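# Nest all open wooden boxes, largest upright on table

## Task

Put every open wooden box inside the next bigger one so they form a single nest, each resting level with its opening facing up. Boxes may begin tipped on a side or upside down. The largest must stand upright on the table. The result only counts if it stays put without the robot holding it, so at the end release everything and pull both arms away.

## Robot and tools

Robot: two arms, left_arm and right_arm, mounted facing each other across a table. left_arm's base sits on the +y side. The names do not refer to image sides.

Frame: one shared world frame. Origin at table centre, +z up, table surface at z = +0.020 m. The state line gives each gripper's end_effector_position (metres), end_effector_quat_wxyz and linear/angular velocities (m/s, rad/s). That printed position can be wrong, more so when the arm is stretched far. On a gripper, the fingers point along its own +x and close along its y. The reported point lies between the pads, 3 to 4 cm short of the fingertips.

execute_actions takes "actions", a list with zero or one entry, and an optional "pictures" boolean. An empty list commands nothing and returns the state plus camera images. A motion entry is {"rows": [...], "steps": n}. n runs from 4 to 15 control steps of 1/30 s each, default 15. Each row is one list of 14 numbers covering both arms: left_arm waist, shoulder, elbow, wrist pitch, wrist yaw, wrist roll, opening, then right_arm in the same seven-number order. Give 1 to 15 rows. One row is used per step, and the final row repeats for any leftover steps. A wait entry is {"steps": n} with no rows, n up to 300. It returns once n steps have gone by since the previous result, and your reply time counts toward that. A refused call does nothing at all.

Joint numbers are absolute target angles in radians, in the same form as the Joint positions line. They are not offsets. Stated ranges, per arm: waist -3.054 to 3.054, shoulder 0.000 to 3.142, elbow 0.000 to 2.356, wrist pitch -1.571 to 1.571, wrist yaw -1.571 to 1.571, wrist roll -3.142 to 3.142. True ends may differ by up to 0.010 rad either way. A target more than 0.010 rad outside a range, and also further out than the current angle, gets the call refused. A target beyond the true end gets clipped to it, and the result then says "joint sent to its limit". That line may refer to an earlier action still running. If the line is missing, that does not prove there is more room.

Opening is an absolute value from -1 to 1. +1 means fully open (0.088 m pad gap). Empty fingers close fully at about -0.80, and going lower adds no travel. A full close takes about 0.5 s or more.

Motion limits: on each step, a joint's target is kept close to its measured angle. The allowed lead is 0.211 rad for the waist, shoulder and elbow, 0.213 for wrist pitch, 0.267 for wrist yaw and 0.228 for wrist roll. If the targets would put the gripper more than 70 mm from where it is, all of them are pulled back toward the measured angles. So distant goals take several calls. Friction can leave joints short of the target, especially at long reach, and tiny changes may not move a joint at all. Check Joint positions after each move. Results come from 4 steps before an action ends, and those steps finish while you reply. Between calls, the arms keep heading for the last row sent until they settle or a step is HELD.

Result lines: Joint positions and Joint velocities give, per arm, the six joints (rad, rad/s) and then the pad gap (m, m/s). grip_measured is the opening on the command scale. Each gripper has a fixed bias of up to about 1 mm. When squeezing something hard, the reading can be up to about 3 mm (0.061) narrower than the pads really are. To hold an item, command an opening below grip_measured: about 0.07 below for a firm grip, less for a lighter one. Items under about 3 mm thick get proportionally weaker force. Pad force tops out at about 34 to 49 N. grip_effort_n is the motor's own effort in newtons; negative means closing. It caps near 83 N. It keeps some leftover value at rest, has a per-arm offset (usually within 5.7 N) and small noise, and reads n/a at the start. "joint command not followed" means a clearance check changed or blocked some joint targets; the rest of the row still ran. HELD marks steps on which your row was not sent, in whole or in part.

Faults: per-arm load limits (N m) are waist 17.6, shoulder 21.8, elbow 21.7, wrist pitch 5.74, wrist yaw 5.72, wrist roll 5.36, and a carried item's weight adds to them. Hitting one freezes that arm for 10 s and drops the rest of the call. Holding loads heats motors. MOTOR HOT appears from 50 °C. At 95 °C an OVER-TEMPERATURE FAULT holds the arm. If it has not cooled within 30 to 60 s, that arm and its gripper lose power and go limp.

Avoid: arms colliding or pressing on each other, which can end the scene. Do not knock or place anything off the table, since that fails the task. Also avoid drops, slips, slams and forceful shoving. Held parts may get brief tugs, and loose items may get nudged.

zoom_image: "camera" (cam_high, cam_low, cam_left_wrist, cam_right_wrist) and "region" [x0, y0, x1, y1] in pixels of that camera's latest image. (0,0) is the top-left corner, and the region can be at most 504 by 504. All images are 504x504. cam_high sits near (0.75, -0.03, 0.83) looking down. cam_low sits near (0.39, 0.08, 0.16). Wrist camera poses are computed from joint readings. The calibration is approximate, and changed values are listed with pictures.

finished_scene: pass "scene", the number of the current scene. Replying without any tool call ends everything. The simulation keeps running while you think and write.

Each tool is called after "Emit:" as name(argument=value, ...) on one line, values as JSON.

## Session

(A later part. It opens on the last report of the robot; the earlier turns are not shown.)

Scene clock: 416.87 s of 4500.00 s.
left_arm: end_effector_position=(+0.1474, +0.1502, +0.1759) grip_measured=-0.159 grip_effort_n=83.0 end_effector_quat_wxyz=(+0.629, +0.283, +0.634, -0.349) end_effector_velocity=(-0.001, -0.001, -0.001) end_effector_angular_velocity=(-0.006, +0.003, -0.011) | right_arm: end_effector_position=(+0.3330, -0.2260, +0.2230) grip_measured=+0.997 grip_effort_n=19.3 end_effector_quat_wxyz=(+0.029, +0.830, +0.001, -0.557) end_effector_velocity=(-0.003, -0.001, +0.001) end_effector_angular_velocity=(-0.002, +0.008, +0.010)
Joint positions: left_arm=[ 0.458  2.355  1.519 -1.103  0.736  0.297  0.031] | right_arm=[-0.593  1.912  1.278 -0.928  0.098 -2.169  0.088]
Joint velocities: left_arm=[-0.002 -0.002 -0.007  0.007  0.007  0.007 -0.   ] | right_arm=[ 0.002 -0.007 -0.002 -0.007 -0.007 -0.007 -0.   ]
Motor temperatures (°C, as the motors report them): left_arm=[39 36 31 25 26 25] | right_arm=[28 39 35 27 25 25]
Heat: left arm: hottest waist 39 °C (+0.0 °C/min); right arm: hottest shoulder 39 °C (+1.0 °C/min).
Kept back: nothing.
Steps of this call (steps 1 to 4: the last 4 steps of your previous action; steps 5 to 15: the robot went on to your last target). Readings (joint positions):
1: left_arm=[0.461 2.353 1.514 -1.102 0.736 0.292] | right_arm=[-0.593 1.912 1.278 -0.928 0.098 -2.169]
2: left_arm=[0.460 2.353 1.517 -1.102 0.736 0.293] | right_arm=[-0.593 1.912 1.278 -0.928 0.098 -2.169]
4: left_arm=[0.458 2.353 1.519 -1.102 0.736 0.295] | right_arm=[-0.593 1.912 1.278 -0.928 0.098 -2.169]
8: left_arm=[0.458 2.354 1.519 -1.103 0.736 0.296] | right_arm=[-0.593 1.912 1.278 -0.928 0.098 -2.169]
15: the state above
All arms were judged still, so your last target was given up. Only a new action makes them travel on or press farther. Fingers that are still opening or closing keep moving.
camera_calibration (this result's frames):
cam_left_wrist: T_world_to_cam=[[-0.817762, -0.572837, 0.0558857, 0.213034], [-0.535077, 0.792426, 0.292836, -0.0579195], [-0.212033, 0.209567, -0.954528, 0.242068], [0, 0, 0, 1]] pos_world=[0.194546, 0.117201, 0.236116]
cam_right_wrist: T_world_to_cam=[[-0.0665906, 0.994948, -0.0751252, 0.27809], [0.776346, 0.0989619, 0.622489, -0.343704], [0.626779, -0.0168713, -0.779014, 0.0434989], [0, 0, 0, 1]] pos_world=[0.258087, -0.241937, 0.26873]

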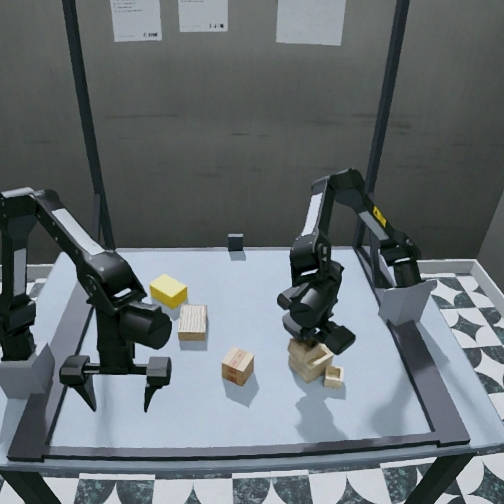

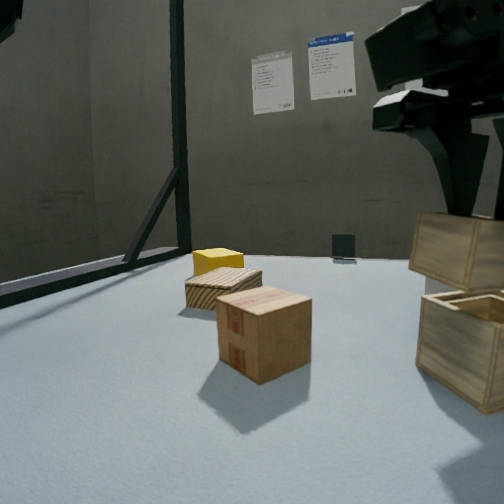

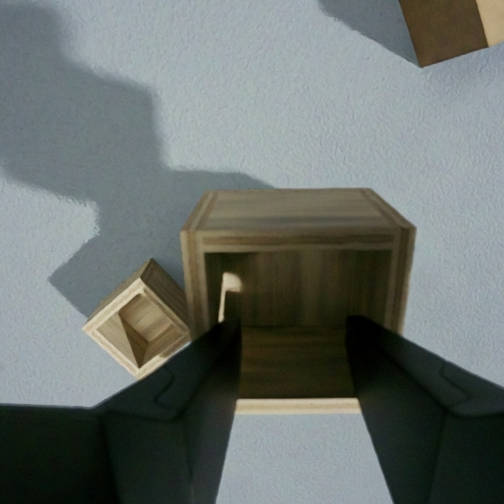

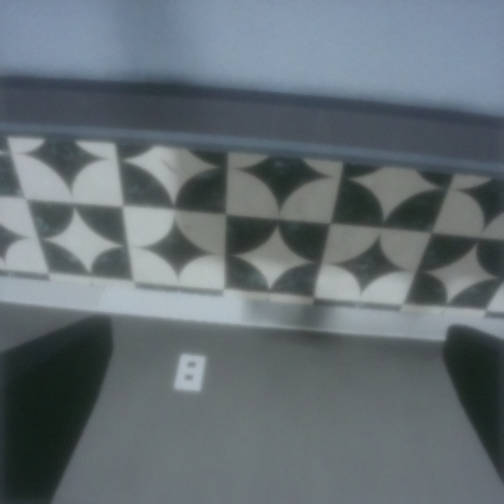

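Emit:
execute_actions(actions=[{"rows":[[0.447,2.43,1.62,-1.26,0.70,0.30,0.0,-0.593,1.912,1.278,-0.928,0.098,-2.169,1]],"steps":15}])

Emit:
execute_actions(actions=[{"steps":15}], pictures=true)

Scene clock: 417.67 s of 4500.00 s.
left_arm: end_effector_position=(+0.1423, +0.1556, +0.1725) grip_measured=-0.159 grip_effort_n=83.0 end_effector_quat_wxyz=(+0.606, +0.280, +0.678, -0.309) end_effector_velocity=(-0.004, -0.000, +0.006) end_effector_angular_velocity=(+0.041, +0.015, +0.028) | right_arm: end_effector_position=(+0.3330, -0.2260, +0.2230) grip_measured=+0.997 grip_effort_n=19.3 end_effector_quat_wxyz=(+0.029, +0.830, +0.001, -0.557) end_effector_velocity=(-0.005, -0.003, -0.002) end_effector_angular_velocity=(-0.004, +0.030, -0.011)
Joint positions: left_arm=[ 0.446  2.417  1.606 -1.249  0.706  0.298  0.031] | right_arm=[-0.593  1.912  1.278 -0.928  0.098 -2.169  0.088]
Joint velocities: left_arm=[-0.002  0.012  0.051 -0.081 -0.022 -0.007  0.   ] | right_arm=[-0.002 -0.002 -0.002 -0.022 -0.022  0.007 -0.   ]
Motor temperatures (°C, as the motors report them): left_arm=[39 36 31 25 26 25] | right_arm=[28 39 35 27 25 25]
Heat: left arm: hottest waist 39 °C (+0.0 °C/min); right arm: hottest shoulder 39 °C (+1.0 °C/min).
Steps of this call (steps 1 to 13: nothing new was sent; steps 14 to 24: the first 11 steps of this action). Readings (joint positions):
14: left_arm=[0.458 2.360 1.528 -1.120 0.733 0.298] | right_arm=[-0.593 1.912 1.278 -0.928 0.098 -2.169]
15: left_arm=[0.457 2.373 1.549 -1.159 0.729 0.298] | right_arm=[-0.593 1.912 1.278 -0.928 0.098 -2.169]
17: left_arm=[0.453 2.393 1.578 -1.197 0.719 0.298] | right_arm=[-0.593 1.912 1.278 -0.928 0.098 -2.169]
21: left_arm=[0.447 2.413 1.599 -1.238 0.708 0.298] | right_arm=[-0.593 1.912 1.278 -0.928 0.098 -2.169]
24: the state above

Scene clock: 418.17 s of 4500.00 s.
left_arm: end_effector_position=(+0.1420, +0.1556, +0.1732) grip_measured=-0.159 grip_effort_n=83.0 end_effector_quat_wxyz=(+0.605, +0.280, +0.679, -0.307) end_effector_velocity=(-0.000, +0.001, +0.002) end_effector_angular_velocity=(+0.007, -0.003, +0.010) | right_arm: end_effector_position=(+0.3330, -0.2260, +0.2230) grip_measured=+0.997 grip_effort_n=19.8 end_effector_quat_wxyz=(+0.029, +0.830, +0.001, -0.557) end_effector_velocity=(-0.000, -0.003, +0.000) end_effector_angular_velocity=(-0.009, +0.011, +0.013)
Joint positions: left_arm=[ 0.446  2.419  1.611 -1.258  0.704  0.298  0.031] | right_arm=[-0.593  1.912  1.278 -0.928  0.098 -2.169  0.088]
Joint velocities: left_arm=[ 0.002 -0.002  0.002 -0.007 -0.007 -0.007  0.   ] | right_arm=[-0.007 -0.002 -0.002 -0.007 -0.007 -0.022 -0.   ]
Motor temperatures (°C, as the motors report them): left_arm=[39 36 31 25 26 25] | right_arm=[28 39 35 27 25 25]
Heat: left arm: hottest waist 39 °C (+0.0 °C/min); right arm: hottest shoulder 39 °C (+1.0 °C/min).
Kept back: nothing.
Steps of this call (steps 1 to 4: the last 4 steps of your previous action; steps 5 to 15: the robot went on to your last target). Readings (joint positions):
1: left_arm=[0.446 2.417 1.607 -1.251 0.705 0.298] | right_arm=[-0.593 1.912 1.278 -0.928 0.098 -2.169]
2: left_arm=[0.446 2.418 1.609 -1.253 0.705 0.298] | right_arm=[-0.593 1.912 1.278 -0.928 0.098 -2.169]
4: left_arm=[0.446 2.418 1.610 -1.255 0.705 0.298] | right_arm=[-0.593 1.912 1.278 -0.928 0.098 -2.169]
8: left_arm=[0.446 2.419 1.611 -1.257 0.704 0.298] | right_arm=[-0.593 1.912 1.278 -0.928 0.098 -2.169]
15: the state above
All arms were judged still, so your last target was given up. Only a new action makes them travel on or press farther. Fingers that are still opening or closing keep moving.
camera_calibration (this result's frames):
cam_left_wrist: T_world_to_cam=[[-0.775065, -0.62973, 0.0521045, 0.215316], [-0.561241, 0.723958, 0.401116, -0.0685915], [-0.290316, 0.281648, -0.914544, 0.230218], [0, 0, 0, 1]] pos_world=[0.195223, 0.120408, 0.226839]
cam_right_wrist: T_world_to_cam=[[-0.0665906, 0.994948, -0.0751252, 0.27809], [0.776346, 0.0989619, 0.622489, -0.343704], [0.626779, -0.0168713, -0.779014, 0.0434989], [0, 0, 0, 1]] pos_world=[0.258087, -0.241937, 0.26873]

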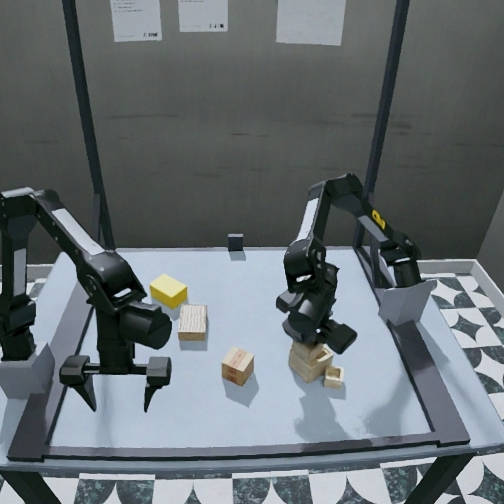

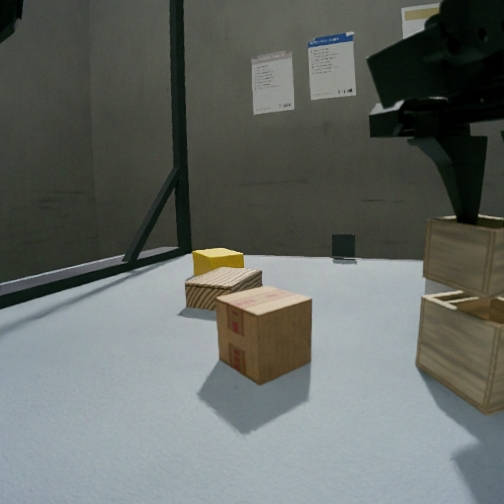

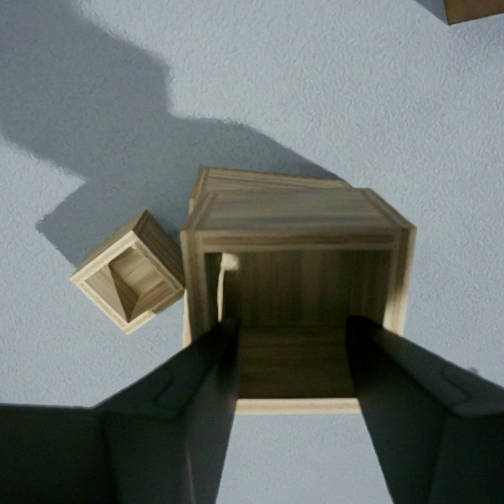

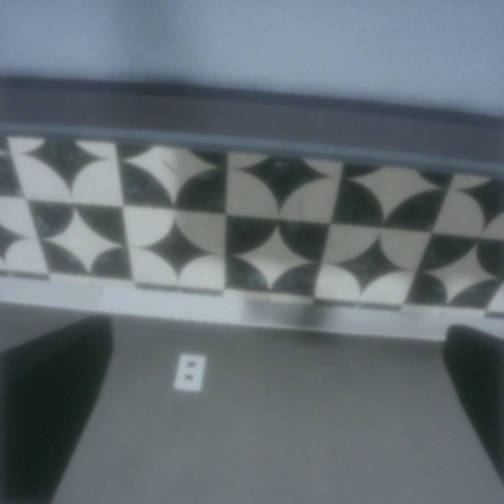

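Emit:
execute_actions(actions=[{"rows":[[0.447,2.42,1.61,-1.15,0.645,0.38,0.0,-0.593,1.912,1.278,-0.928,0.098,-2.169,1]],"steps":15}])

Emit:
execute_actions(actions=[{"steps":12}], pictures=true)

Scene clock: 419.27 s of 4500.00 s.
left_arm: end_effector_position=(+0.1615, +0.1515, +0.1717) grip_measured=-0.159 grip_effort_n=83.0 end_effector_quat_wxyz=(+0.614, +0.338, +0.628, -0.338) end_effector_velocity=(+0.006, +0.002, -0.004) end_effector_angular_velocity=(+0.009, -0.026, -0.037) | right_arm: end_effector_position=(+0.3330, -0.2260, +0.2230) grip_measured=+0.997 grip_effort_n=19.8 end_effector_quat_wxyz=(+0.029, +0.830, +0.001, -0.557) end_effector_velocity=(+0.000, +0.001, +0.000) end_effector_angular_velocity=(+0.002, +0.003, +0.021)
Joint positions: left_arm=[ 0.445  2.419  1.612 -1.158  0.652  0.372  0.031] | right_arm=[-0.593  1.912  1.278 -0.928  0.098 -2.169  0.088]
Joint velocities: left_arm=[-0.002  0.002 -0.012  0.037 -0.022  0.022 -0.   ] | right_arm=[-0.002 -0.002 -0.002  0.007 -0.007 -0.022 -0.   ]
Motor temperatures (°C, as the motors report them): left_arm=[39 36 31 25 26 25] | right_arm=[28 39 35 27 25 25]
Heat: left arm: hottest waist 39 °C (+0.0 °C/min); right arm: hottest shoulder 39 °C (+1.0 °C/min).
Steps of this call (steps 1 to 22: nothing new was sent; steps 23 to 33: the first 11 steps of this action). Readings (joint positions):
23: left_arm=[0.446 2.419 1.612 -1.252 0.699 0.307] | right_arm=[-0.593 1.912 1.278 -0.928 0.098 -2.169]
24: left_arm=[0.445 2.419 1.612 -1.228 0.685 0.324] | right_arm=[-0.593 1.912 1.278 -0.928 0.098 -2.169]
26: left_arm=[0.445 2.419 1.612 -1.189 0.669 0.347] | right_arm=[-0.593 1.912 1.278 -0.928 0.098 -2.169]
30: left_arm=[0.445 2.419 1.612 -1.165 0.656 0.367] | right_arm=[-0.593 1.912 1.278 -0.928 0.098 -2.169]
33: the state above

Scene clock: 419.67 s of 4500.00 s.
left_arm: end_effector_position=(+0.1626, +0.1512, +0.1717) grip_measured=-0.159 grip_effort_n=83.0 end_effector_quat_wxyz=(+0.614, +0.341, +0.625, -0.340) end_effector_velocity=(-0.002, -0.002, +0.001) end_effector_angular_velocity=(-0.003, +0.006, +0.007) | right_arm: end_effector_position=(+0.3330, -0.2260, +0.2230) grip_measured=+0.997 grip_effort_n=19.3 end_effector_quat_wxyz=(+0.029, +0.830, +0.001, -0.557) end_effector_velocity=(-0.000, -0.003, +0.000) end_effector_angular_velocity=(+0.003, +0.010, -0.014)
Joint positions: left_arm=[ 0.445  2.419  1.612 -1.152  0.649  0.377  0.031] | right_arm=[-0.593  1.912  1.278 -0.928  0.098 -2.169  0.088]
Joint velocities: left_arm=[-0.002 -0.002  0.002 -0.007  0.007 -0.007 -0.   ] | right_arm=[-0.007 -0.002 -0.002 -0.007 -0.007  0.007 -0.   ]
Motor temperatures (°C, as the motors report them): left_arm=[39 36 31 25 26 25] | right_arm=[28 39 35 27 25 25]
Heat: left arm: hottest waist 39 °C (+0.0 °C/min); right arm: hottest shoulder 39 °C (+1.0 °C/min).
Kept back: nothing.
Steps of this call (steps 1 to 4: the last 4 steps of your previous action; steps 5 to 12: the robot went on to your last target). Readings (joint positions):
1: left_arm=[0.445 2.419 1.612 -1.156 0.651 0.374] | right_arm=[-0.593 1.912 1.278 -0.928 0.098 -2.169]
2: left_arm=[0.445 2.419 1.612 -1.156 0.651 0.374] | right_arm=[-0.593 1.912 1.278 -0.928 0.098 -2.169]
4: left_arm=[0.445 2.419 1.612 -1.154 0.650 0.375] | right_arm=[-0.593 1.912 1.278 -0.928 0.098 -2.169]
8: left_arm=[0.445 2.419 1.612 -1.153 0.650 0.376] | right_arm=[-0.593 1.912 1.278 -0.928 0.098 -2.169]
12: the state above
camera_calibration (this result's frames):
cam_left_wrist: T_world_to_cam=[[-0.860222, -0.509436, -0.0221887, 0.237029], [-0.485249, 0.804458, 0.342609, -0.0677688], [-0.156687, 0.305487, -0.939216, 0.215017], [0, 0, 0, 1]] pos_world=[0.204703, 0.109583, 0.230425]
cam_right_wrist: T_world_to_cam=[[-0.0665906, 0.994948, -0.0751252, 0.27809], [0.776346, 0.0989619, 0.622489, -0.343704], [0.626779, -0.0168713, -0.779014, 0.0434989], [0, 0, 0, 1]] pos_world=[0.258087, -0.241937, 0.26873]

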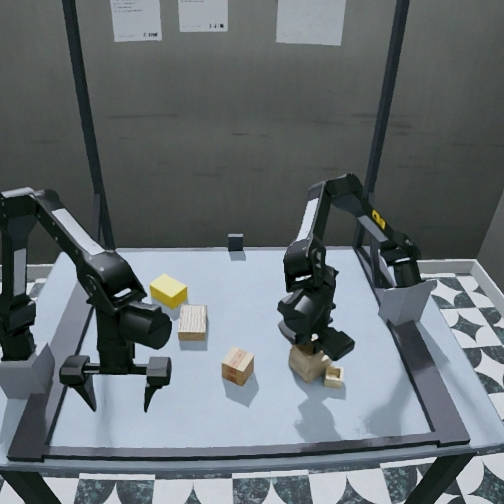

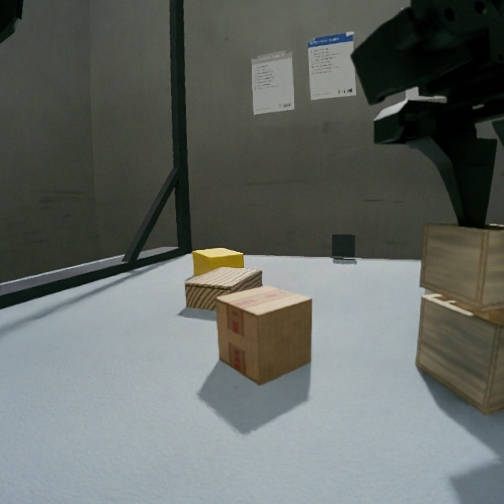

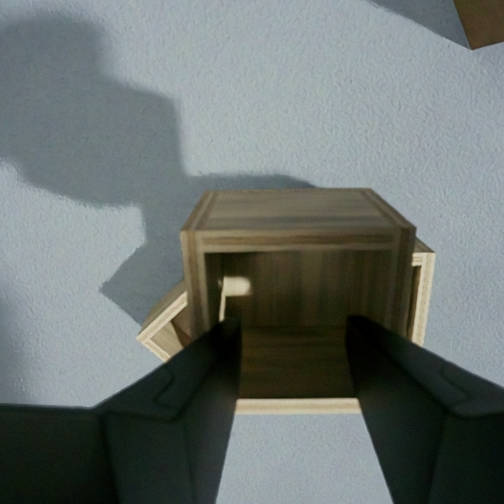

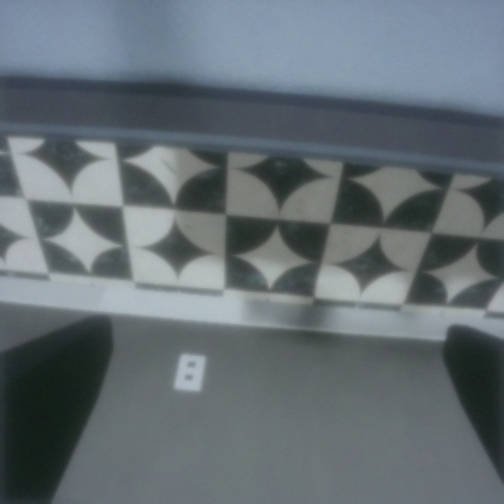

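Emit:
execute_actions(actions=[{"rows":[[0.425,2.27,1.445,-1.142,0.645,0.36,0.0,-0.593,1.912,1.278,-0.928,0.098,-2.169,1]],"steps":15}])

Emit:
execute_actions(actions=[{"steps":12}], pictures=true)

Scene clock: 420.63 s of 4500.00 s.
left_arm: end_effector_position=(+0.1267, +0.1650, +0.1738) grip_measured=-0.159 grip_effort_n=83.0 end_effector_quat_wxyz=(+0.608, +0.345, +0.633, -0.334) end_effector_velocity=(-0.013, +0.016, -0.006) end_effector_angular_velocity=(+0.026, +0.019, +0.028) | right_arm: end_effector_position=(+0.3330, -0.2260, +0.2230) grip_measured=+0.997 grip_effort_n=18.8 end_effector_quat_wxyz=(+0.029, +0.830, +0.001, -0.557) end_effector_velocity=(-0.001, +0.006, -0.000) end_effector_angular_velocity=(+0.025, +0.007, +0.018)
Joint positions: left_arm=[ 0.423  2.288  1.46  -1.144  0.647  0.364  0.031] | right_arm=[-0.593  1.912  1.278 -0.928  0.098 -2.169  0.088]
Joint velocities: left_arm=[-0.002 -0.042 -0.085  0.007 -0.007 -0.007 -0.   ] | right_arm=[ 0.002 -0.002 -0.002  0.022 -0.022 -0.007 -0.   ]
Motor temperatures (°C, as the motors report them): left_arm=[39 36 31 25 26 25] | right_arm=[28 39 35 27 25 25]
Heat: left arm: hottest waist 39 °C (+0.0 °C/min); right arm: hottest shoulder 39 °C (+1.0 °C/min).
Steps of this call (steps 1 to 15: the robot went on to your last target; steps 16 to 18: nothing new was sent; steps 19 to 29: the first 11 steps of this action). Readings (joint positions):
19: left_arm=[0.445 2.411 1.598 -1.142 0.649 0.377] | right_arm=[-0.593 1.912 1.278 -0.928 0.098 -2.169]
20: left_arm=[0.444 2.389 1.566 -1.134 0.647 0.376] | right_arm=[-0.593 1.912 1.278 -0.928 0.098 -2.169]
22: left_arm=[0.437 2.346 1.508 -1.154 0.647 0.371] | right_arm=[-0.593 1.912 1.278 -0.928 0.098 -2.169]
26: left_arm=[0.424 2.300 1.471 -1.145 0.647 0.366] | right_arm=[-0.593 1.912 1.278 -0.928 0.098 -2.169]
29: the state above

Scene clock: 421.03 s of 4500.00 s.
left_arm: end_effector_position=(+0.1254, +0.1671, +0.1727) grip_measured=-0.159 grip_effort_n=83.0 end_effector_quat_wxyz=(+0.607, +0.343, +0.636, -0.332) end_effector_velocity=(-0.005, +0.004, +0.000) end_effector_angular_velocity=(+0.018, +0.010, +0.004) | right_arm: end_effector_position=(+0.3330, -0.2260, +0.2230) grip_measured=+0.997 grip_effort_n=19.3 end_effector_quat_wxyz=(+0.029, +0.830, +0.001, -0.557) end_effector_velocity=(-0.000, -0.003, +0.000) end_effector_angular_velocity=(-0.003, +0.010, -0.001)
Joint positions: left_arm=[ 0.423  2.285  1.45  -1.144  0.647  0.363  0.031] | right_arm=[-0.593  1.912  1.278 -0.928  0.098 -2.169  0.088]
Joint velocities: left_arm=[-0.002 -0.007 -0.007 -0.022 -0.007  0.007 -0.   ] | right_arm=[-0.007 -0.002 -0.002 -0.007 -0.007 -0.007 -0.   ]
Motor temperatures (°C, as the motors report them): left_arm=[39 36 31 25 26 25] | right_arm=[28 39 35 27 25 25]
Heat: left arm: hottest waist 39 °C (+0.0 °C/min); right arm: hottest shoulder 39 °C (+1.0 °C/min).
Kept back: nothing.
Steps of this call (steps 1 to 4: the last 4 steps of your previous action; steps 5 to 12: the robot went on to your last target). Readings (joint positions):
1: left_arm=[0.423 2.288 1.458 -1.144 0.647 0.364] | right_arm=[-0.593 1.912 1.278 -0.928 0.098 -2.169]
2: left_arm=[0.423 2.288 1.456 -1.144 0.647 0.364] | right_arm=[-0.593 1.912 1.278 -0.928 0.098 -2.169]
4: left_arm=[0.423 2.288 1.453 -1.144 0.647 0.364] | right_arm=[-0.593 1.912 1.278 -0.928 0.098 -2.169]
8: left_arm=[0.423 2.286 1.451 -1.144 0.647 0.363] | right_arm=[-0.593 1.912 1.278 -0.928 0.098 -2.169]
12: the state above
camera_calibration (this result's frames):
cam_left_wrist: T_world_to_cam=[[-0.856128, -0.516313, -0.0215721, 0.213632], [-0.486497, 0.791206, 0.370559, -0.101474], [-0.174257, 0.32774, -0.928558, 0.201866], [0, 0, 0, 1]] pos_world=[0.168706, 0.124428, 0.229655]
cam_right_wrist: T_world_to_cam=[[-0.0665906, 0.994948, -0.0751252, 0.27809], [0.776346, 0.0989619, 0.622489, -0.343704], [0.626779, -0.0168713, -0.779014, 0.0434989], [0, 0, 0, 1]] pos_world=[0.258087, -0.241937, 0.26873]

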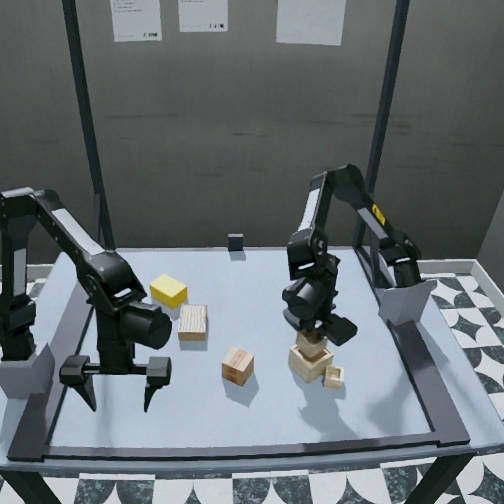

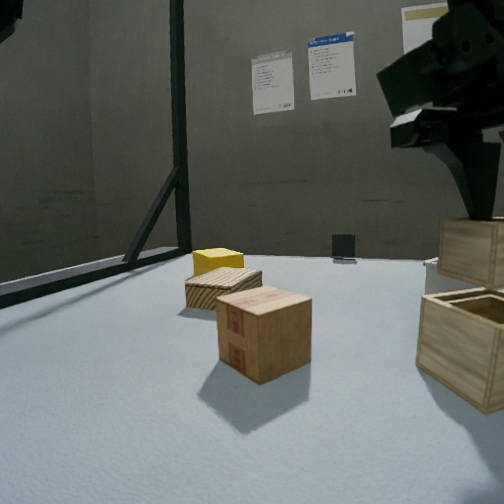

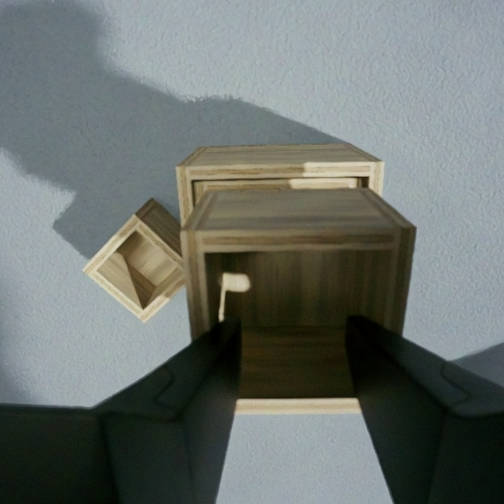

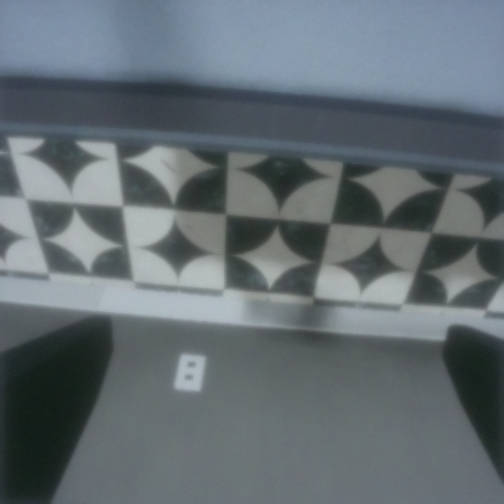

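Emit:
execute_actions(actions=[{"rows":[[0.41,2.30,1.427,-1.11,0.645,0.325,0.0,-0.593,1.912,1.278,-0.928,0.098,-2.169,1]],"steps":15}])

Emit:
execute_actions(actions=[{"steps":10}], pictures=true)

Scene clock: 421.70 s of 4500.00 s.
left_arm: end_effector_position=(+0.1256, +0.1670, +0.1653) grip_measured=-0.159 grip_effort_n=83.0 end_effector_quat_wxyz=(+0.610, +0.340, +0.638, -0.325) end_effector_velocity=(-0.000, +0.001, -0.004) end_effector_angular_velocity=(+0.012, -0.002, +0.018) | right_arm: end_effector_position=(+0.3330, -0.2260, +0.2230) grip_measured=+0.997 grip_effort_n=19.3 end_effector_quat_wxyz=(+0.029, +0.830, +0.001, -0.557) end_effector_velocity=(-0.003, -0.001, +0.001) end_effector_angular_velocity=(-0.002, +0.008, +0.010)
Joint positions: left_arm=[ 0.409  2.289  1.433 -1.114  0.647  0.33   0.031] | right_arm=[-0.593  1.912  1.278 -0.928  0.098 -2.169  0.088]
Joint velocities: left_arm=[-0.007  0.002 -0.007  0.007 -0.007 -0.022  0.   ] | right_arm=[ 0.002 -0.007 -0.002 -0.007 -0.007 -0.007 -0.   ]
Motor temperatures (°C, as the motors report them): left_arm=[39 36 31 25 26 25] | right_arm=[28 39 35 27 25 25]
Heat: left arm: hottest waist 39 °C (+0.0 °C/min); right arm: hottest shoulder 39 °C (+1.0 °C/min).
Steps of this call (steps 1 to 9: the robot went on to your last target; steps 10 to 20: the first 11 steps of this action). Readings (joint positions):
10: left_arm=[0.423 2.285 1.448 -1.141 0.647 0.359] | right_arm=[-0.593 1.912 1.278 -0.928 0.098 -2.169]
11: left_arm=[0.421 2.285 1.445 -1.133 0.647 0.351] | right_arm=[-0.593 1.912 1.278 -0.928 0.098 -2.169]
13: left_arm=[0.417 2.285 1.440 -1.124 0.647 0.341] | right_arm=[-0.593 1.912 1.278 -0.928 0.098 -2.169]
17: left_arm=[0.410 2.288 1.434 -1.116 0.647 0.332] | right_arm=[-0.593 1.912 1.278 -0.928 0.098 -2.169]
20: the state above

Scene clock: 422.03 s of 4500.00 s.
left_arm: end_effector_position=(+0.1259, +0.1672, +0.1648) grip_measured=-0.159 grip_effort_n=83.0 end_effector_quat_wxyz=(+0.610, +0.339, +0.638, -0.324) end_effector_velocity=(-0.002, +0.002, -0.000) end_effector_angular_velocity=(+0.012, -0.000, +0.024) | right_arm: end_effector_position=(+0.3330, -0.2260, +0.2230) grip_measured=+0.997 grip_effort_n=19.3 end_effector_quat_wxyz=(+0.029, +0.830, +0.001, -0.557) end_effector_velocity=(-0.002, -0.005, -0.000) end_effector_angular_velocity=(-0.021, +0.018, +0.009)
Joint positions: left_arm=[ 0.409  2.29   1.432 -1.112  0.647  0.328  0.031] | right_arm=[-0.593  1.912  1.278 -0.928  0.098 -2.169  0.088]
Joint velocities: left_arm=[-0.002 -0.002 -0.002 -0.007 -0.007 -0.022 -0.   ] | right_arm=[-0.007 -0.002 -0.002 -0.022 -0.007 -0.022 -0.   ]
Motor temperatures (°C, as the motors report them): left_arm=[39 36 31 25 26 25] | right_arm=[28 39 35 27 25 25]
Heat: left arm: hottest waist 39 °C (+0.0 °C/min); right arm: hottest shoulder 39 °C (+1.0 °C/min).
Kept back: nothing.
Steps of this call (steps 1 to 4: the last 4 steps of your previous action; steps 5 to 10: the robot went on to your last target). Readings (joint positions):
1: left_arm=[0.409 2.289 1.433 -1.113 0.647 0.330] | right_arm=[-0.593 1.912 1.278 -0.928 0.098 -2.169]
2: left_arm=[0.409 2.289 1.433 -1.113 0.647 0.329] | right_arm=[-0.593 1.912 1.278 -0.928 0.098 -2.169]
4: left_arm=[0.409 2.289 1.432 -1.112 0.647 0.329] | right_arm=[-0.593 1.912 1.278 -0.928 0.098 -2.169]
8: left_arm=[0.409 2.290 1.432 -1.112 0.647 0.328] | right_arm=[-0.593 1.912 1.278 -0.928 0.098 -2.169]
10: the state above
camera_calibration (this result's frames):
cam_left_wrist: T_world_to_cam=[[-0.846178, -0.532189, -0.0275313, 0.216352], [-0.502796, 0.780189, 0.372158, -0.0947315], [-0.176579, 0.328754, -0.927761, 0.194637], [0, 0, 0, 1]] pos_world=[0.169811, 0.125061, 0.221788]
cam_right_wrist: T_world_to_cam=[[-0.0665906, 0.994948, -0.0751252, 0.27809], [0.776346, 0.0989619, 0.622489, -0.343704], [0.626779, -0.0168713, -0.779014, 0.0434989], [0, 0, 0, 1]] pos_world=[0.258087, -0.241937, 0.26873]

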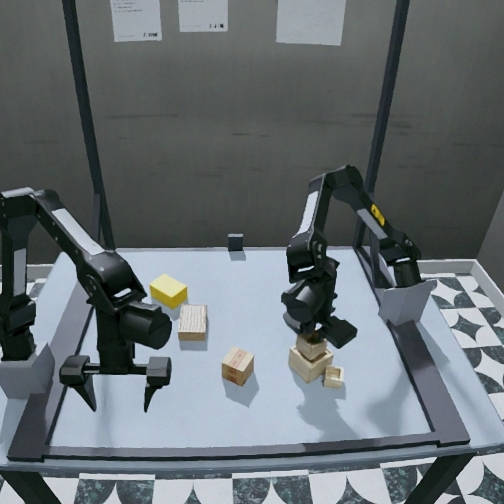

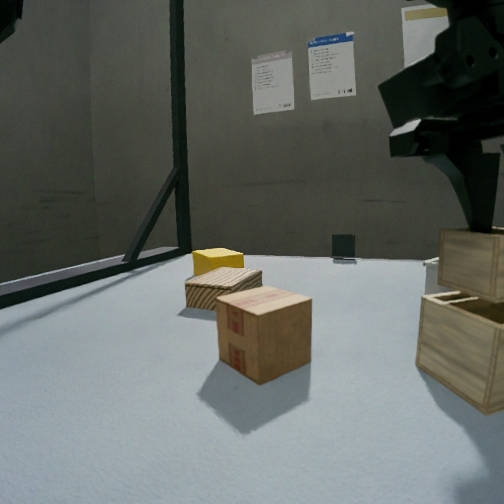

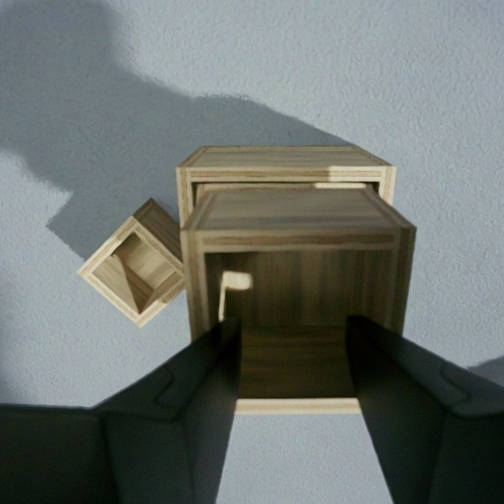

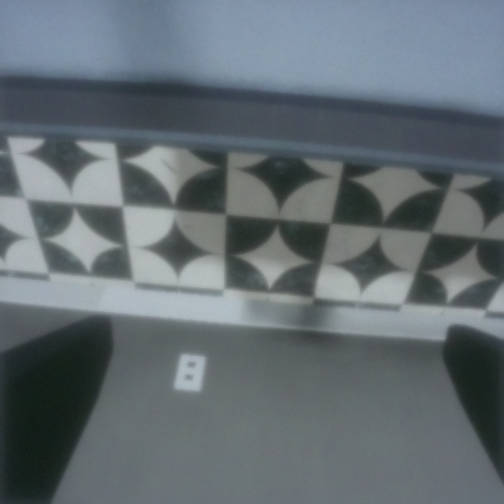

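Emit:
execute_actions(actions=[{"rows":[[0.422,2.272,1.41,-1.11,0.645,0.33,0.0,-0.593,1.912,1.278,-0.928,0.098,-2.169,1]],"steps":15}])

Emit:
execute_actions(actions=[{"steps":10}], pictures=true)

Scene clock: 422.60 s of 4500.00 s.
left_arm: end_effector_position=(+0.1256, +0.1722, +0.1638) grip_measured=-0.159 grip_effort_n=83.0 end_effector_quat_wxyz=(+0.610, +0.335, +0.643, -0.320) end_effector_velocity=(-0.001, +0.004, +0.002) end_effector_angular_velocity=(+0.018, -0.012, +0.010) | right_arm: end_effector_position=(+0.3330, -0.2260, +0.2230) grip_measured=+0.997 grip_effort_n=19.8 end_effector_quat_wxyz=(+0.029, +0.830, +0.001, -0.557) end_effector_velocity=(-0.005, -0.003, -0.000) end_effector_angular_velocity=(-0.005, +0.028, +0.004)
Joint positions: left_arm=[ 0.416  2.288  1.416 -1.11   0.647  0.328  0.031] | right_arm=[-0.593  1.912  1.278 -0.928  0.098 -2.169  0.088]
Joint velocities: left_arm=[ 0.002 -0.012 -0.007 -0.007 -0.022 -0.007 -0.   ] | right_arm=[-0.002 -0.007 -0.002 -0.022 -0.022 -0.007 -0.   ]
Motor temperatures (°C, as the motors report them): left_arm=[39 36 31 25 26 25] | right_arm=[28 39 35 27 25 25]
Heat: left arm: hottest waist 39 °C (+0.0 °C/min); right arm: hottest shoulder 39 °C (+1.0 °C/min).
Steps of this call (steps 1 to 6: the robot went on to your last target; steps 7 to 17: the first 11 steps of this action). Readings (joint positions):
7: left_arm=[0.409 2.290 1.431 -1.111 0.647 0.328] | right_arm=[-0.593 1.912 1.278 -0.928 0.098 -2.169]
8: left_arm=[0.410 2.290 1.428 -1.110 0.647 0.328] | right_arm=[-0.593 1.912 1.278 -0.928 0.098 -2.169]
10: left_arm=[0.411 2.290 1.422 -1.110 0.647 0.328] | right_arm=[-0.593 1.912 1.278 -0.928 0.098 -2.169]
14: left_arm=[0.415 2.290 1.416 -1.110 0.647 0.328] | right_arm=[-0.593 1.912 1.278 -0.928 0.098 -2.169]
17: the state above

Scene clock: 422.93 s of 4500.00 s.
left_arm: end_effector_position=(+0.1254, +0.1722, +0.1639) grip_measured=-0.159 grip_effort_n=83.0 end_effector_quat_wxyz=(+0.610, +0.335, +0.643, -0.321) end_effector_velocity=(+0.000, +0.004, -0.002) end_effector_angular_velocity=(+0.025, -0.005, -0.003) | right_arm: end_effector_position=(+0.3330, -0.2260, +0.2230) grip_measured=+0.997 grip_effort_n=19.3 end_effector_quat_wxyz=(+0.029, +0.830, +0.001, -0.557) end_effector_velocity=(+0.005, +0.003, +0.003) end_effector_angular_velocity=(+0.026, -0.007, +0.003)
Joint positions: left_arm=[ 0.416  2.287  1.415 -1.11   0.647  0.328  0.031] | right_arm=[-0.593  1.912  1.278 -0.928  0.098 -2.169  0.088]
Joint velocities: left_arm=[-0.002  0.002 -0.002 -0.007 -0.022  0.007 -0.   ] | right_arm=[-0.012 -0.002  0.002  0.022 -0.007 -0.007 -0.   ]
Motor temperatures (°C, as the motors report them): left_arm=[39 36 31 25 26 25] | right_arm=[28 39 35 27 25 25]
Heat: left arm: hottest waist 39 °C (+0.0 °C/min); right arm: hottest shoulder 39 °C (+1.0 °C/min).
Kept back: nothing.
Steps of this call (steps 1 to 4: the last 4 steps of your previous action; steps 5 to 10: the robot went on to your last target). Readings (joint positions):
1: left_arm=[0.416 2.288 1.416 -1.110 0.647 0.328] | right_arm=[-0.593 1.912 1.278 -0.928 0.098 -2.169]
2: left_arm=[0.416 2.288 1.416 -1.110 0.647 0.328] | right_arm=[-0.593 1.912 1.278 -0.928 0.098 -2.169]
4: left_arm=[0.416 2.287 1.416 -1.110 0.647 0.328] | right_arm=[-0.593 1.912 1.278 -0.928 0.098 -2.169]
8: left_arm=[0.416 2.287 1.415 -1.110 0.647 0.328] | right_arm=[-0.593 1.912 1.278 -0.928 0.098 -2.169]
10: the state above
camera_calibration (this result's frames):
cam_left_wrist: T_world_to_cam=[[-0.83932, -0.543137, -0.0233138, 0.218867], [-0.51055, 0.772779, 0.377029, -0.0970593], [-0.186762, 0.328351, -0.925908, 0.193095], [0, 0, 0, 1]] pos_world=[0.170209, 0.130477, 0.220485]
cam_right_wrist: T_world_to_cam=[[-0.0665906, 0.994948, -0.0751252, 0.27809], [0.776346, 0.0989619, 0.622489, -0.343704], [0.626779, -0.0168713, -0.779014, 0.0434989], [0, 0, 0, 1]] pos_world=[0.258087, -0.241937, 0.26873]

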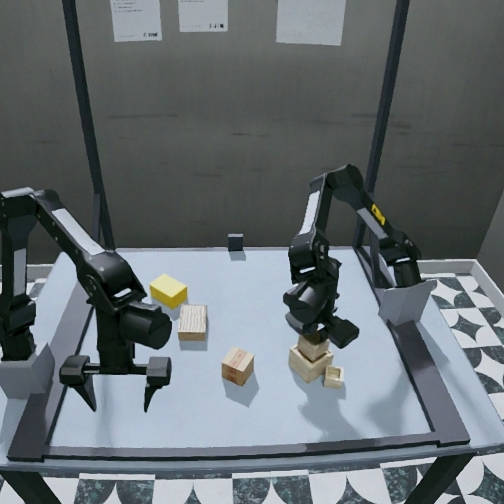

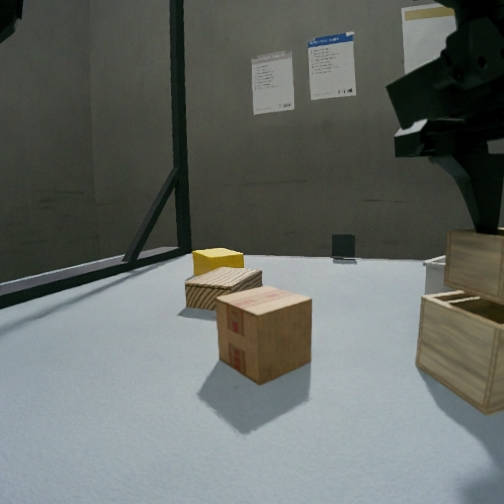

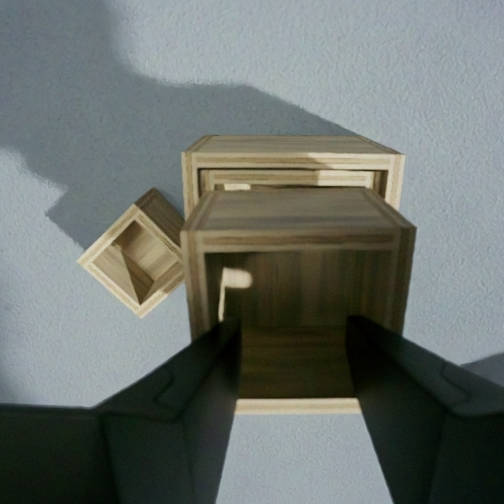

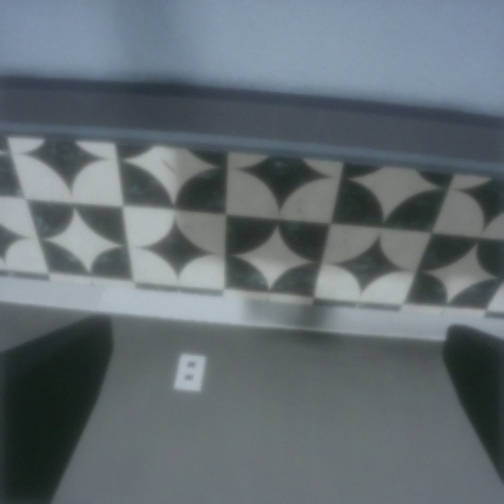

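Emit:
execute_actions(actions=[{"rows":[[0.392,2.32,1.42,-1.085,0.645,0.305,0.0,-0.593,1.912,1.278,-0.928,0.098,-2.169,1]],"steps":15}])

Emit:
execute_actions(actions=[{"steps":10}], pictures=true)

Scene clock: 423.47 s of 4500.00 s.
left_arm: end_effector_position=(+0.1257, +0.1702, +0.1525) grip_measured=-0.159 grip_effort_n=83.0 end_effector_quat_wxyz=(+0.605, +0.339, +0.647, -0.316) end_effector_velocity=(-0.001, +0.000, -0.003) end_effector_angular_velocity=(-0.002, +0.004, +0.037) | right_arm: end_effector_position=(+0.3330, -0.2260, +0.2230) grip_measured=+0.997 grip_effort_n=19.3 end_effector_quat_wxyz=(+0.029, +0.830, +0.001, -0.557) end_effector_velocity=(+0.002, -0.004, +0.001) end_effector_angular_velocity=(-0.010, -0.002, -0.003)
Joint positions: left_arm=[ 0.391  2.309  1.415 -1.088  0.647  0.309  0.031] | right_arm=[-0.593  1.912  1.278 -0.928  0.098 -2.169  0.088]
Joint velocities: left_arm=[-0.002  0.002 -0.007  0.007  0.007 -0.037 -0.   ] | right_arm=[-0.007 -0.002 -0.002 -0.007  0.007 -0.007 -0.   ]
Motor temperatures (°C, as the motors report them): left_arm=[39 36 31 25 26 25] | right_arm=[28 39 35 27 25 25]
Heat: left arm: hottest waist 39 °C (+0.0 °C/min); right arm: hottest shoulder 39 °C (+1.0 °C/min).
Steps of this call (steps 1 to 5: the robot went on to your last target; steps 6 to 16: the first 11 steps of this action). Readings (joint positions):
6: left_arm=[0.416 2.287 1.415 -1.109 0.647 0.327] | right_arm=[-0.593 1.912 1.278 -0.928 0.098 -2.169]
7: left_arm=[0.413 2.288 1.415 -1.104 0.647 0.324] | right_arm=[-0.593 1.912 1.278 -0.928 0.098 -2.169]
9: left_arm=[0.405 2.293 1.415 -1.095 0.647 0.317] | right_arm=[-0.593 1.912 1.278 -0.928 0.098 -2.169]
13: left_arm=[0.392 2.305 1.415 -1.090 0.647 0.311] | right_arm=[-0.593 1.912 1.278 -0.928 0.098 -2.169]
16: the state above

Scene clock: 423.80 s of 4500.00 s.
left_arm: end_effector_position=(+0.1260, +0.1701, +0.1523) grip_measured=-0.159 grip_effort_n=83.0 end_effector_quat_wxyz=(+0.606, +0.339, +0.647, -0.316) end_effector_velocity=(-0.000, +0.002, -0.002) end_effector_angular_velocity=(+0.027, -0.008, +0.020) | right_arm: end_effector_position=(+0.3330, -0.2260, +0.2230) grip_measured=+0.997 grip_effort_n=19.3 end_effector_quat_wxyz=(+0.029, +0.830, +0.001, -0.557) end_effector_velocity=(-0.003, -0.005, -0.003) end_effector_angular_velocity=(-0.017, +0.034, +0.011)
Joint positions: left_arm=[ 0.391  2.31   1.415 -1.087  0.647  0.308  0.031] | right_arm=[-0.593  1.912  1.278 -0.928  0.098 -2.169  0.088]
Joint velocities: left_arm=[-0.007  0.002  0.002 -0.007 -0.022 -0.022 -0.   ] | right_arm=[-0.007  0.002 -0.002 -0.022 -0.022 -0.022 -0.   ]
Motor temperatures (°C, as the motors report them): left_arm=[39 36 31 25 26 25] | right_arm=[28 39 35 27 25 25]
Heat: left arm: hottest waist 39 °C (+0.0 °C/min); right arm: hottest shoulder 39 °C (+1.0 °C/min).
Kept back: nothing.
Steps of this call (steps 1 to 4: the last 4 steps of your previous action; steps 5 to 10: the robot went on to your last target). Readings (joint positions):
1: left_arm=[0.391 2.309 1.415 -1.088 0.647 0.309] | right_arm=[-0.593 1.912 1.278 -0.928 0.098 -2.169]
2: left_arm=[0.391 2.309 1.415 -1.088 0.647 0.309] | right_arm=[-0.593 1.912 1.278 -0.928 0.098 -2.169]
4: left_arm=[0.391 2.309 1.415 -1.087 0.647 0.308] | right_arm=[-0.593 1.912 1.278 -0.928 0.098 -2.169]
8: left_arm=[0.391 2.310 1.415 -1.087 0.647 0.308] | right_arm=[-0.593 1.912 1.278 -0.928 0.098 -2.169]
10: the state above
camera_calibration (this result's frames):
cam_left_wrist: T_world_to_cam=[[-0.838888, -0.54357, -0.0282567, 0.218766], [-0.50959, 0.766085, 0.391703, -0.0919668], [-0.191271, 0.342995, -0.919658, 0.180235], [0, 0, 0, 1]] pos_world=[0.171128, 0.127549, 0.20796]
cam_right_wrist: T_world_to_cam=[[-0.0665906, 0.994948, -0.0751252, 0.27809], [0.776346, 0.0989619, 0.622489, -0.343704], [0.626779, -0.0168713, -0.779014, 0.0434989], [0, 0, 0, 1]] pos_world=[0.258087, -0.241937, 0.26873]

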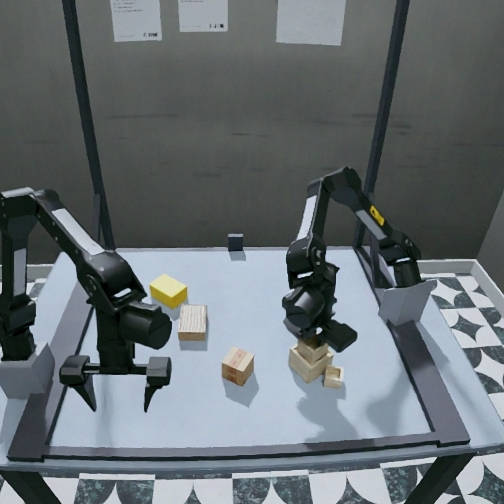

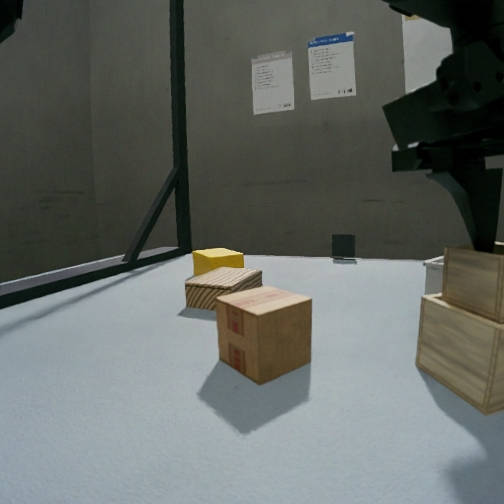

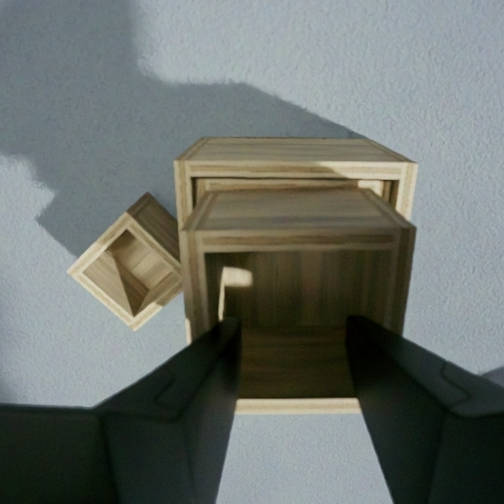

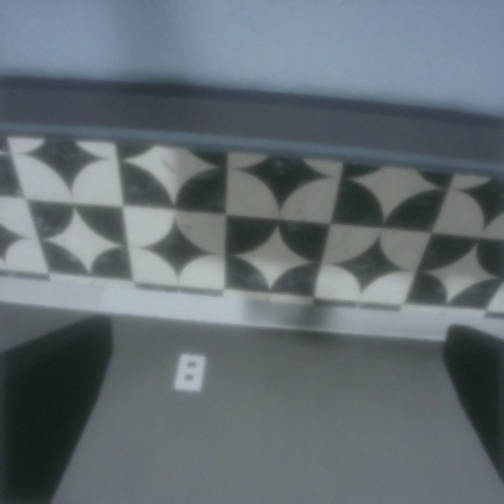

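Emit:
execute_actions(actions=[{"rows":[[0.366,2.312,1.38,-1.025,0.645,0.285,0.0,-0.593,1.912,1.278,-0.928,0.098,-2.169,1]],"steps":15}])

Emit:
execute_actions(actions=[{"steps":10}], pictures=true)

Scene clock: 424.40 s of 4500.00 s.
left_arm: end_effector_position=(+0.1280, +0.1699, +0.1463) grip_measured=-0.159 grip_effort_n=83.0 end_effector_quat_wxyz=(+0.611, +0.341, +0.640, -0.317) end_effector_velocity=(+0.003, -0.002, +0.000) end_effector_angular_velocity=(-0.011, -0.027, -0.003) | right_arm: end_effector_position=(+0.3330, -0.2260, +0.2230) grip_measured=+0.997 grip_effort_n=18.8 end_effector_quat_wxyz=(+0.029, +0.830, +0.001, -0.557) end_effector_velocity=(+0.000, +0.006, +0.003) end_effector_angular_velocity=(+0.035, +0.002, +0.016)
Joint positions: left_arm=[ 0.382  2.307  1.392 -1.04   0.646  0.292  0.031] | right_arm=[-0.593  1.912  1.278 -0.928  0.098 -2.169  0.088]
Joint velocities: left_arm=[-0.002 -0.012 -0.012  0.037 -0.007 -0.022 -0.   ] | right_arm=[-0.002 -0.007  0.002  0.022 -0.022 -0.007  0.   ]
Motor temperatures (°C, as the motors report them): left_arm=[39 36 31 25 26 25] | right_arm=[28 39 35 27 25 25]
Heat: left arm: hottest waist 39 °C (+0.0 °C/min); right arm: hottest shoulder 39 °C (+1.0 °C/min).
Steps of this call (steps 1 to 7: the robot went on to your last target; steps 8 to 18: the first 11 steps of this action). Readings (joint positions):
8: left_arm=[0.390 2.310 1.413 -1.081 0.647 0.305] | right_arm=[-0.593 1.912 1.278 -0.928 0.098 -2.169]
9: left_arm=[0.388 2.310 1.408 -1.066 0.647 0.301] | right_arm=[-0.593 1.912 1.278 -0.928 0.098 -2.169]
11: left_arm=[0.381 2.310 1.401 -1.053 0.645 0.297] | right_arm=[-0.593 1.912 1.278 -0.928 0.098 -2.169]
15: left_arm=[0.382 2.309 1.394 -1.043 0.646 0.293] | right_arm=[-0.593 1.912 1.278 -0.928 0.098 -2.169]
18: the state above

Scene clock: 424.73 s of 4500.00 s.
left_arm: end_effector_position=(+0.1280, +0.1701, +0.1461) grip_measured=-0.159 grip_effort_n=83.0 end_effector_quat_wxyz=(+0.611, +0.341, +0.640, -0.317) end_effector_velocity=(-0.004, +0.005, -0.001) end_effector_angular_velocity=(+0.021, +0.012, +0.022) | right_arm: end_effector_position=(+0.3330, -0.2260, +0.2230) grip_measured=+0.997 grip_effort_n=19.8 end_effector_quat_wxyz=(+0.029, +0.830, +0.001, -0.557) end_effector_velocity=(-0.001, -0.002, -0.000) end_effector_angular_velocity=(-0.004, +0.010, +0.004)
Joint positions: left_arm=[ 0.382  2.306  1.389 -1.038  0.646  0.291  0.031] | right_arm=[-0.593  1.912  1.278 -0.928  0.098 -2.169  0.088]
Joint velocities: left_arm=[-0.002 -0.002 -0.007 -0.022 -0.007 -0.007 -0.   ] | right_arm=[-0.002 -0.002 -0.002 -0.007 -0.007 -0.007 -0.   ]
Motor temperatures (°C, as the motors report them): left_arm=[39 36 31 25 26 25] | right_arm=[28 39 35 27 25 25]
Heat: left arm: hottest waist 39 °C (+0.0 °C/min); right arm: hottest shoulder 39 °C (+1.0 °C/min).
Kept back: nothing.
Steps of this call (steps 1 to 4: the last 4 steps of your previous action; steps 5 to 10: the robot went on to your last target). Readings (joint positions):
1: left_arm=[0.382 2.307 1.391 -1.040 0.646 0.292] | right_arm=[-0.593 1.912 1.278 -0.928 0.098 -2.169]
2: left_arm=[0.382 2.306 1.390 -1.039 0.646 0.291] | right_arm=[-0.593 1.912 1.278 -0.928 0.098 -2.169]
4: left_arm=[0.382 2.306 1.390 -1.038 0.646 0.291] | right_arm=[-0.593 1.912 1.278 -0.928 0.098 -2.169]
8: left_arm=[0.382 2.306 1.390 -1.038 0.646 0.291] | right_arm=[-0.593 1.912 1.278 -0.928 0.098 -2.169]
10: the state above
camera_calibration (this result's frames):
cam_left_wrist: T_world_to_cam=[[-0.841903, -0.53831, -0.037704, 0.22109], [-0.51057, 0.772001, 0.378593, -0.0875053], [-0.174693, 0.337989, -0.924795, 0.17446], [0, 0, 0, 1]] pos_world=[0.171936, 0.127604, 0.202805]
cam_right_wrist: T_world_to_cam=[[-0.0665906, 0.994948, -0.0751252, 0.27809], [0.776346, 0.0989619, 0.622489, -0.343704], [0.626779, -0.0168713, -0.779014, 0.0434989], [0, 0, 0, 1]] pos_world=[0.258087, -0.241937, 0.26873]

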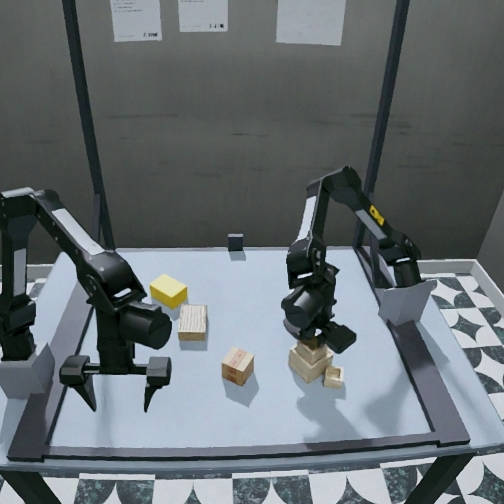

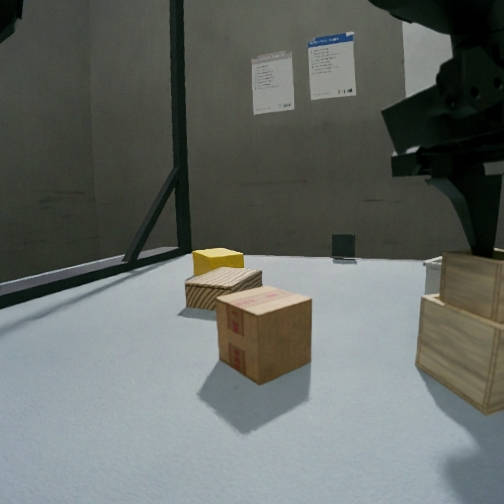

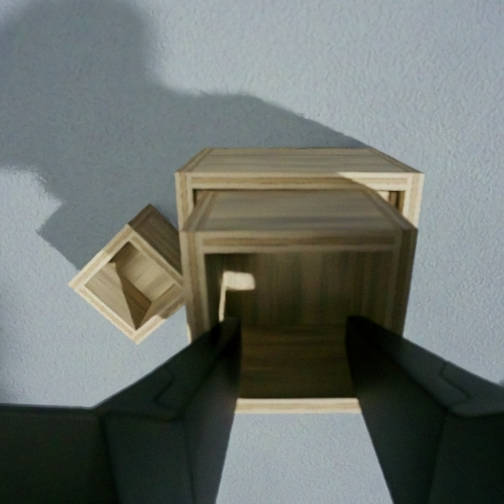

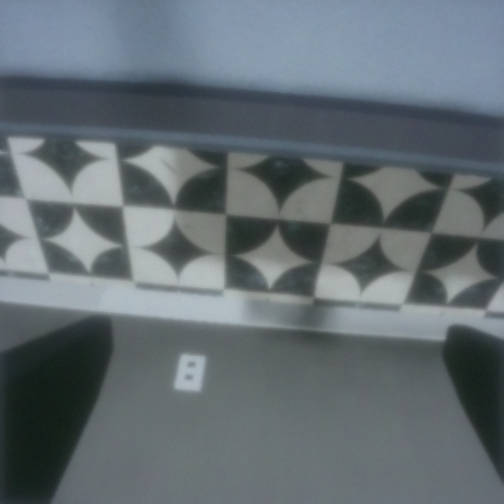

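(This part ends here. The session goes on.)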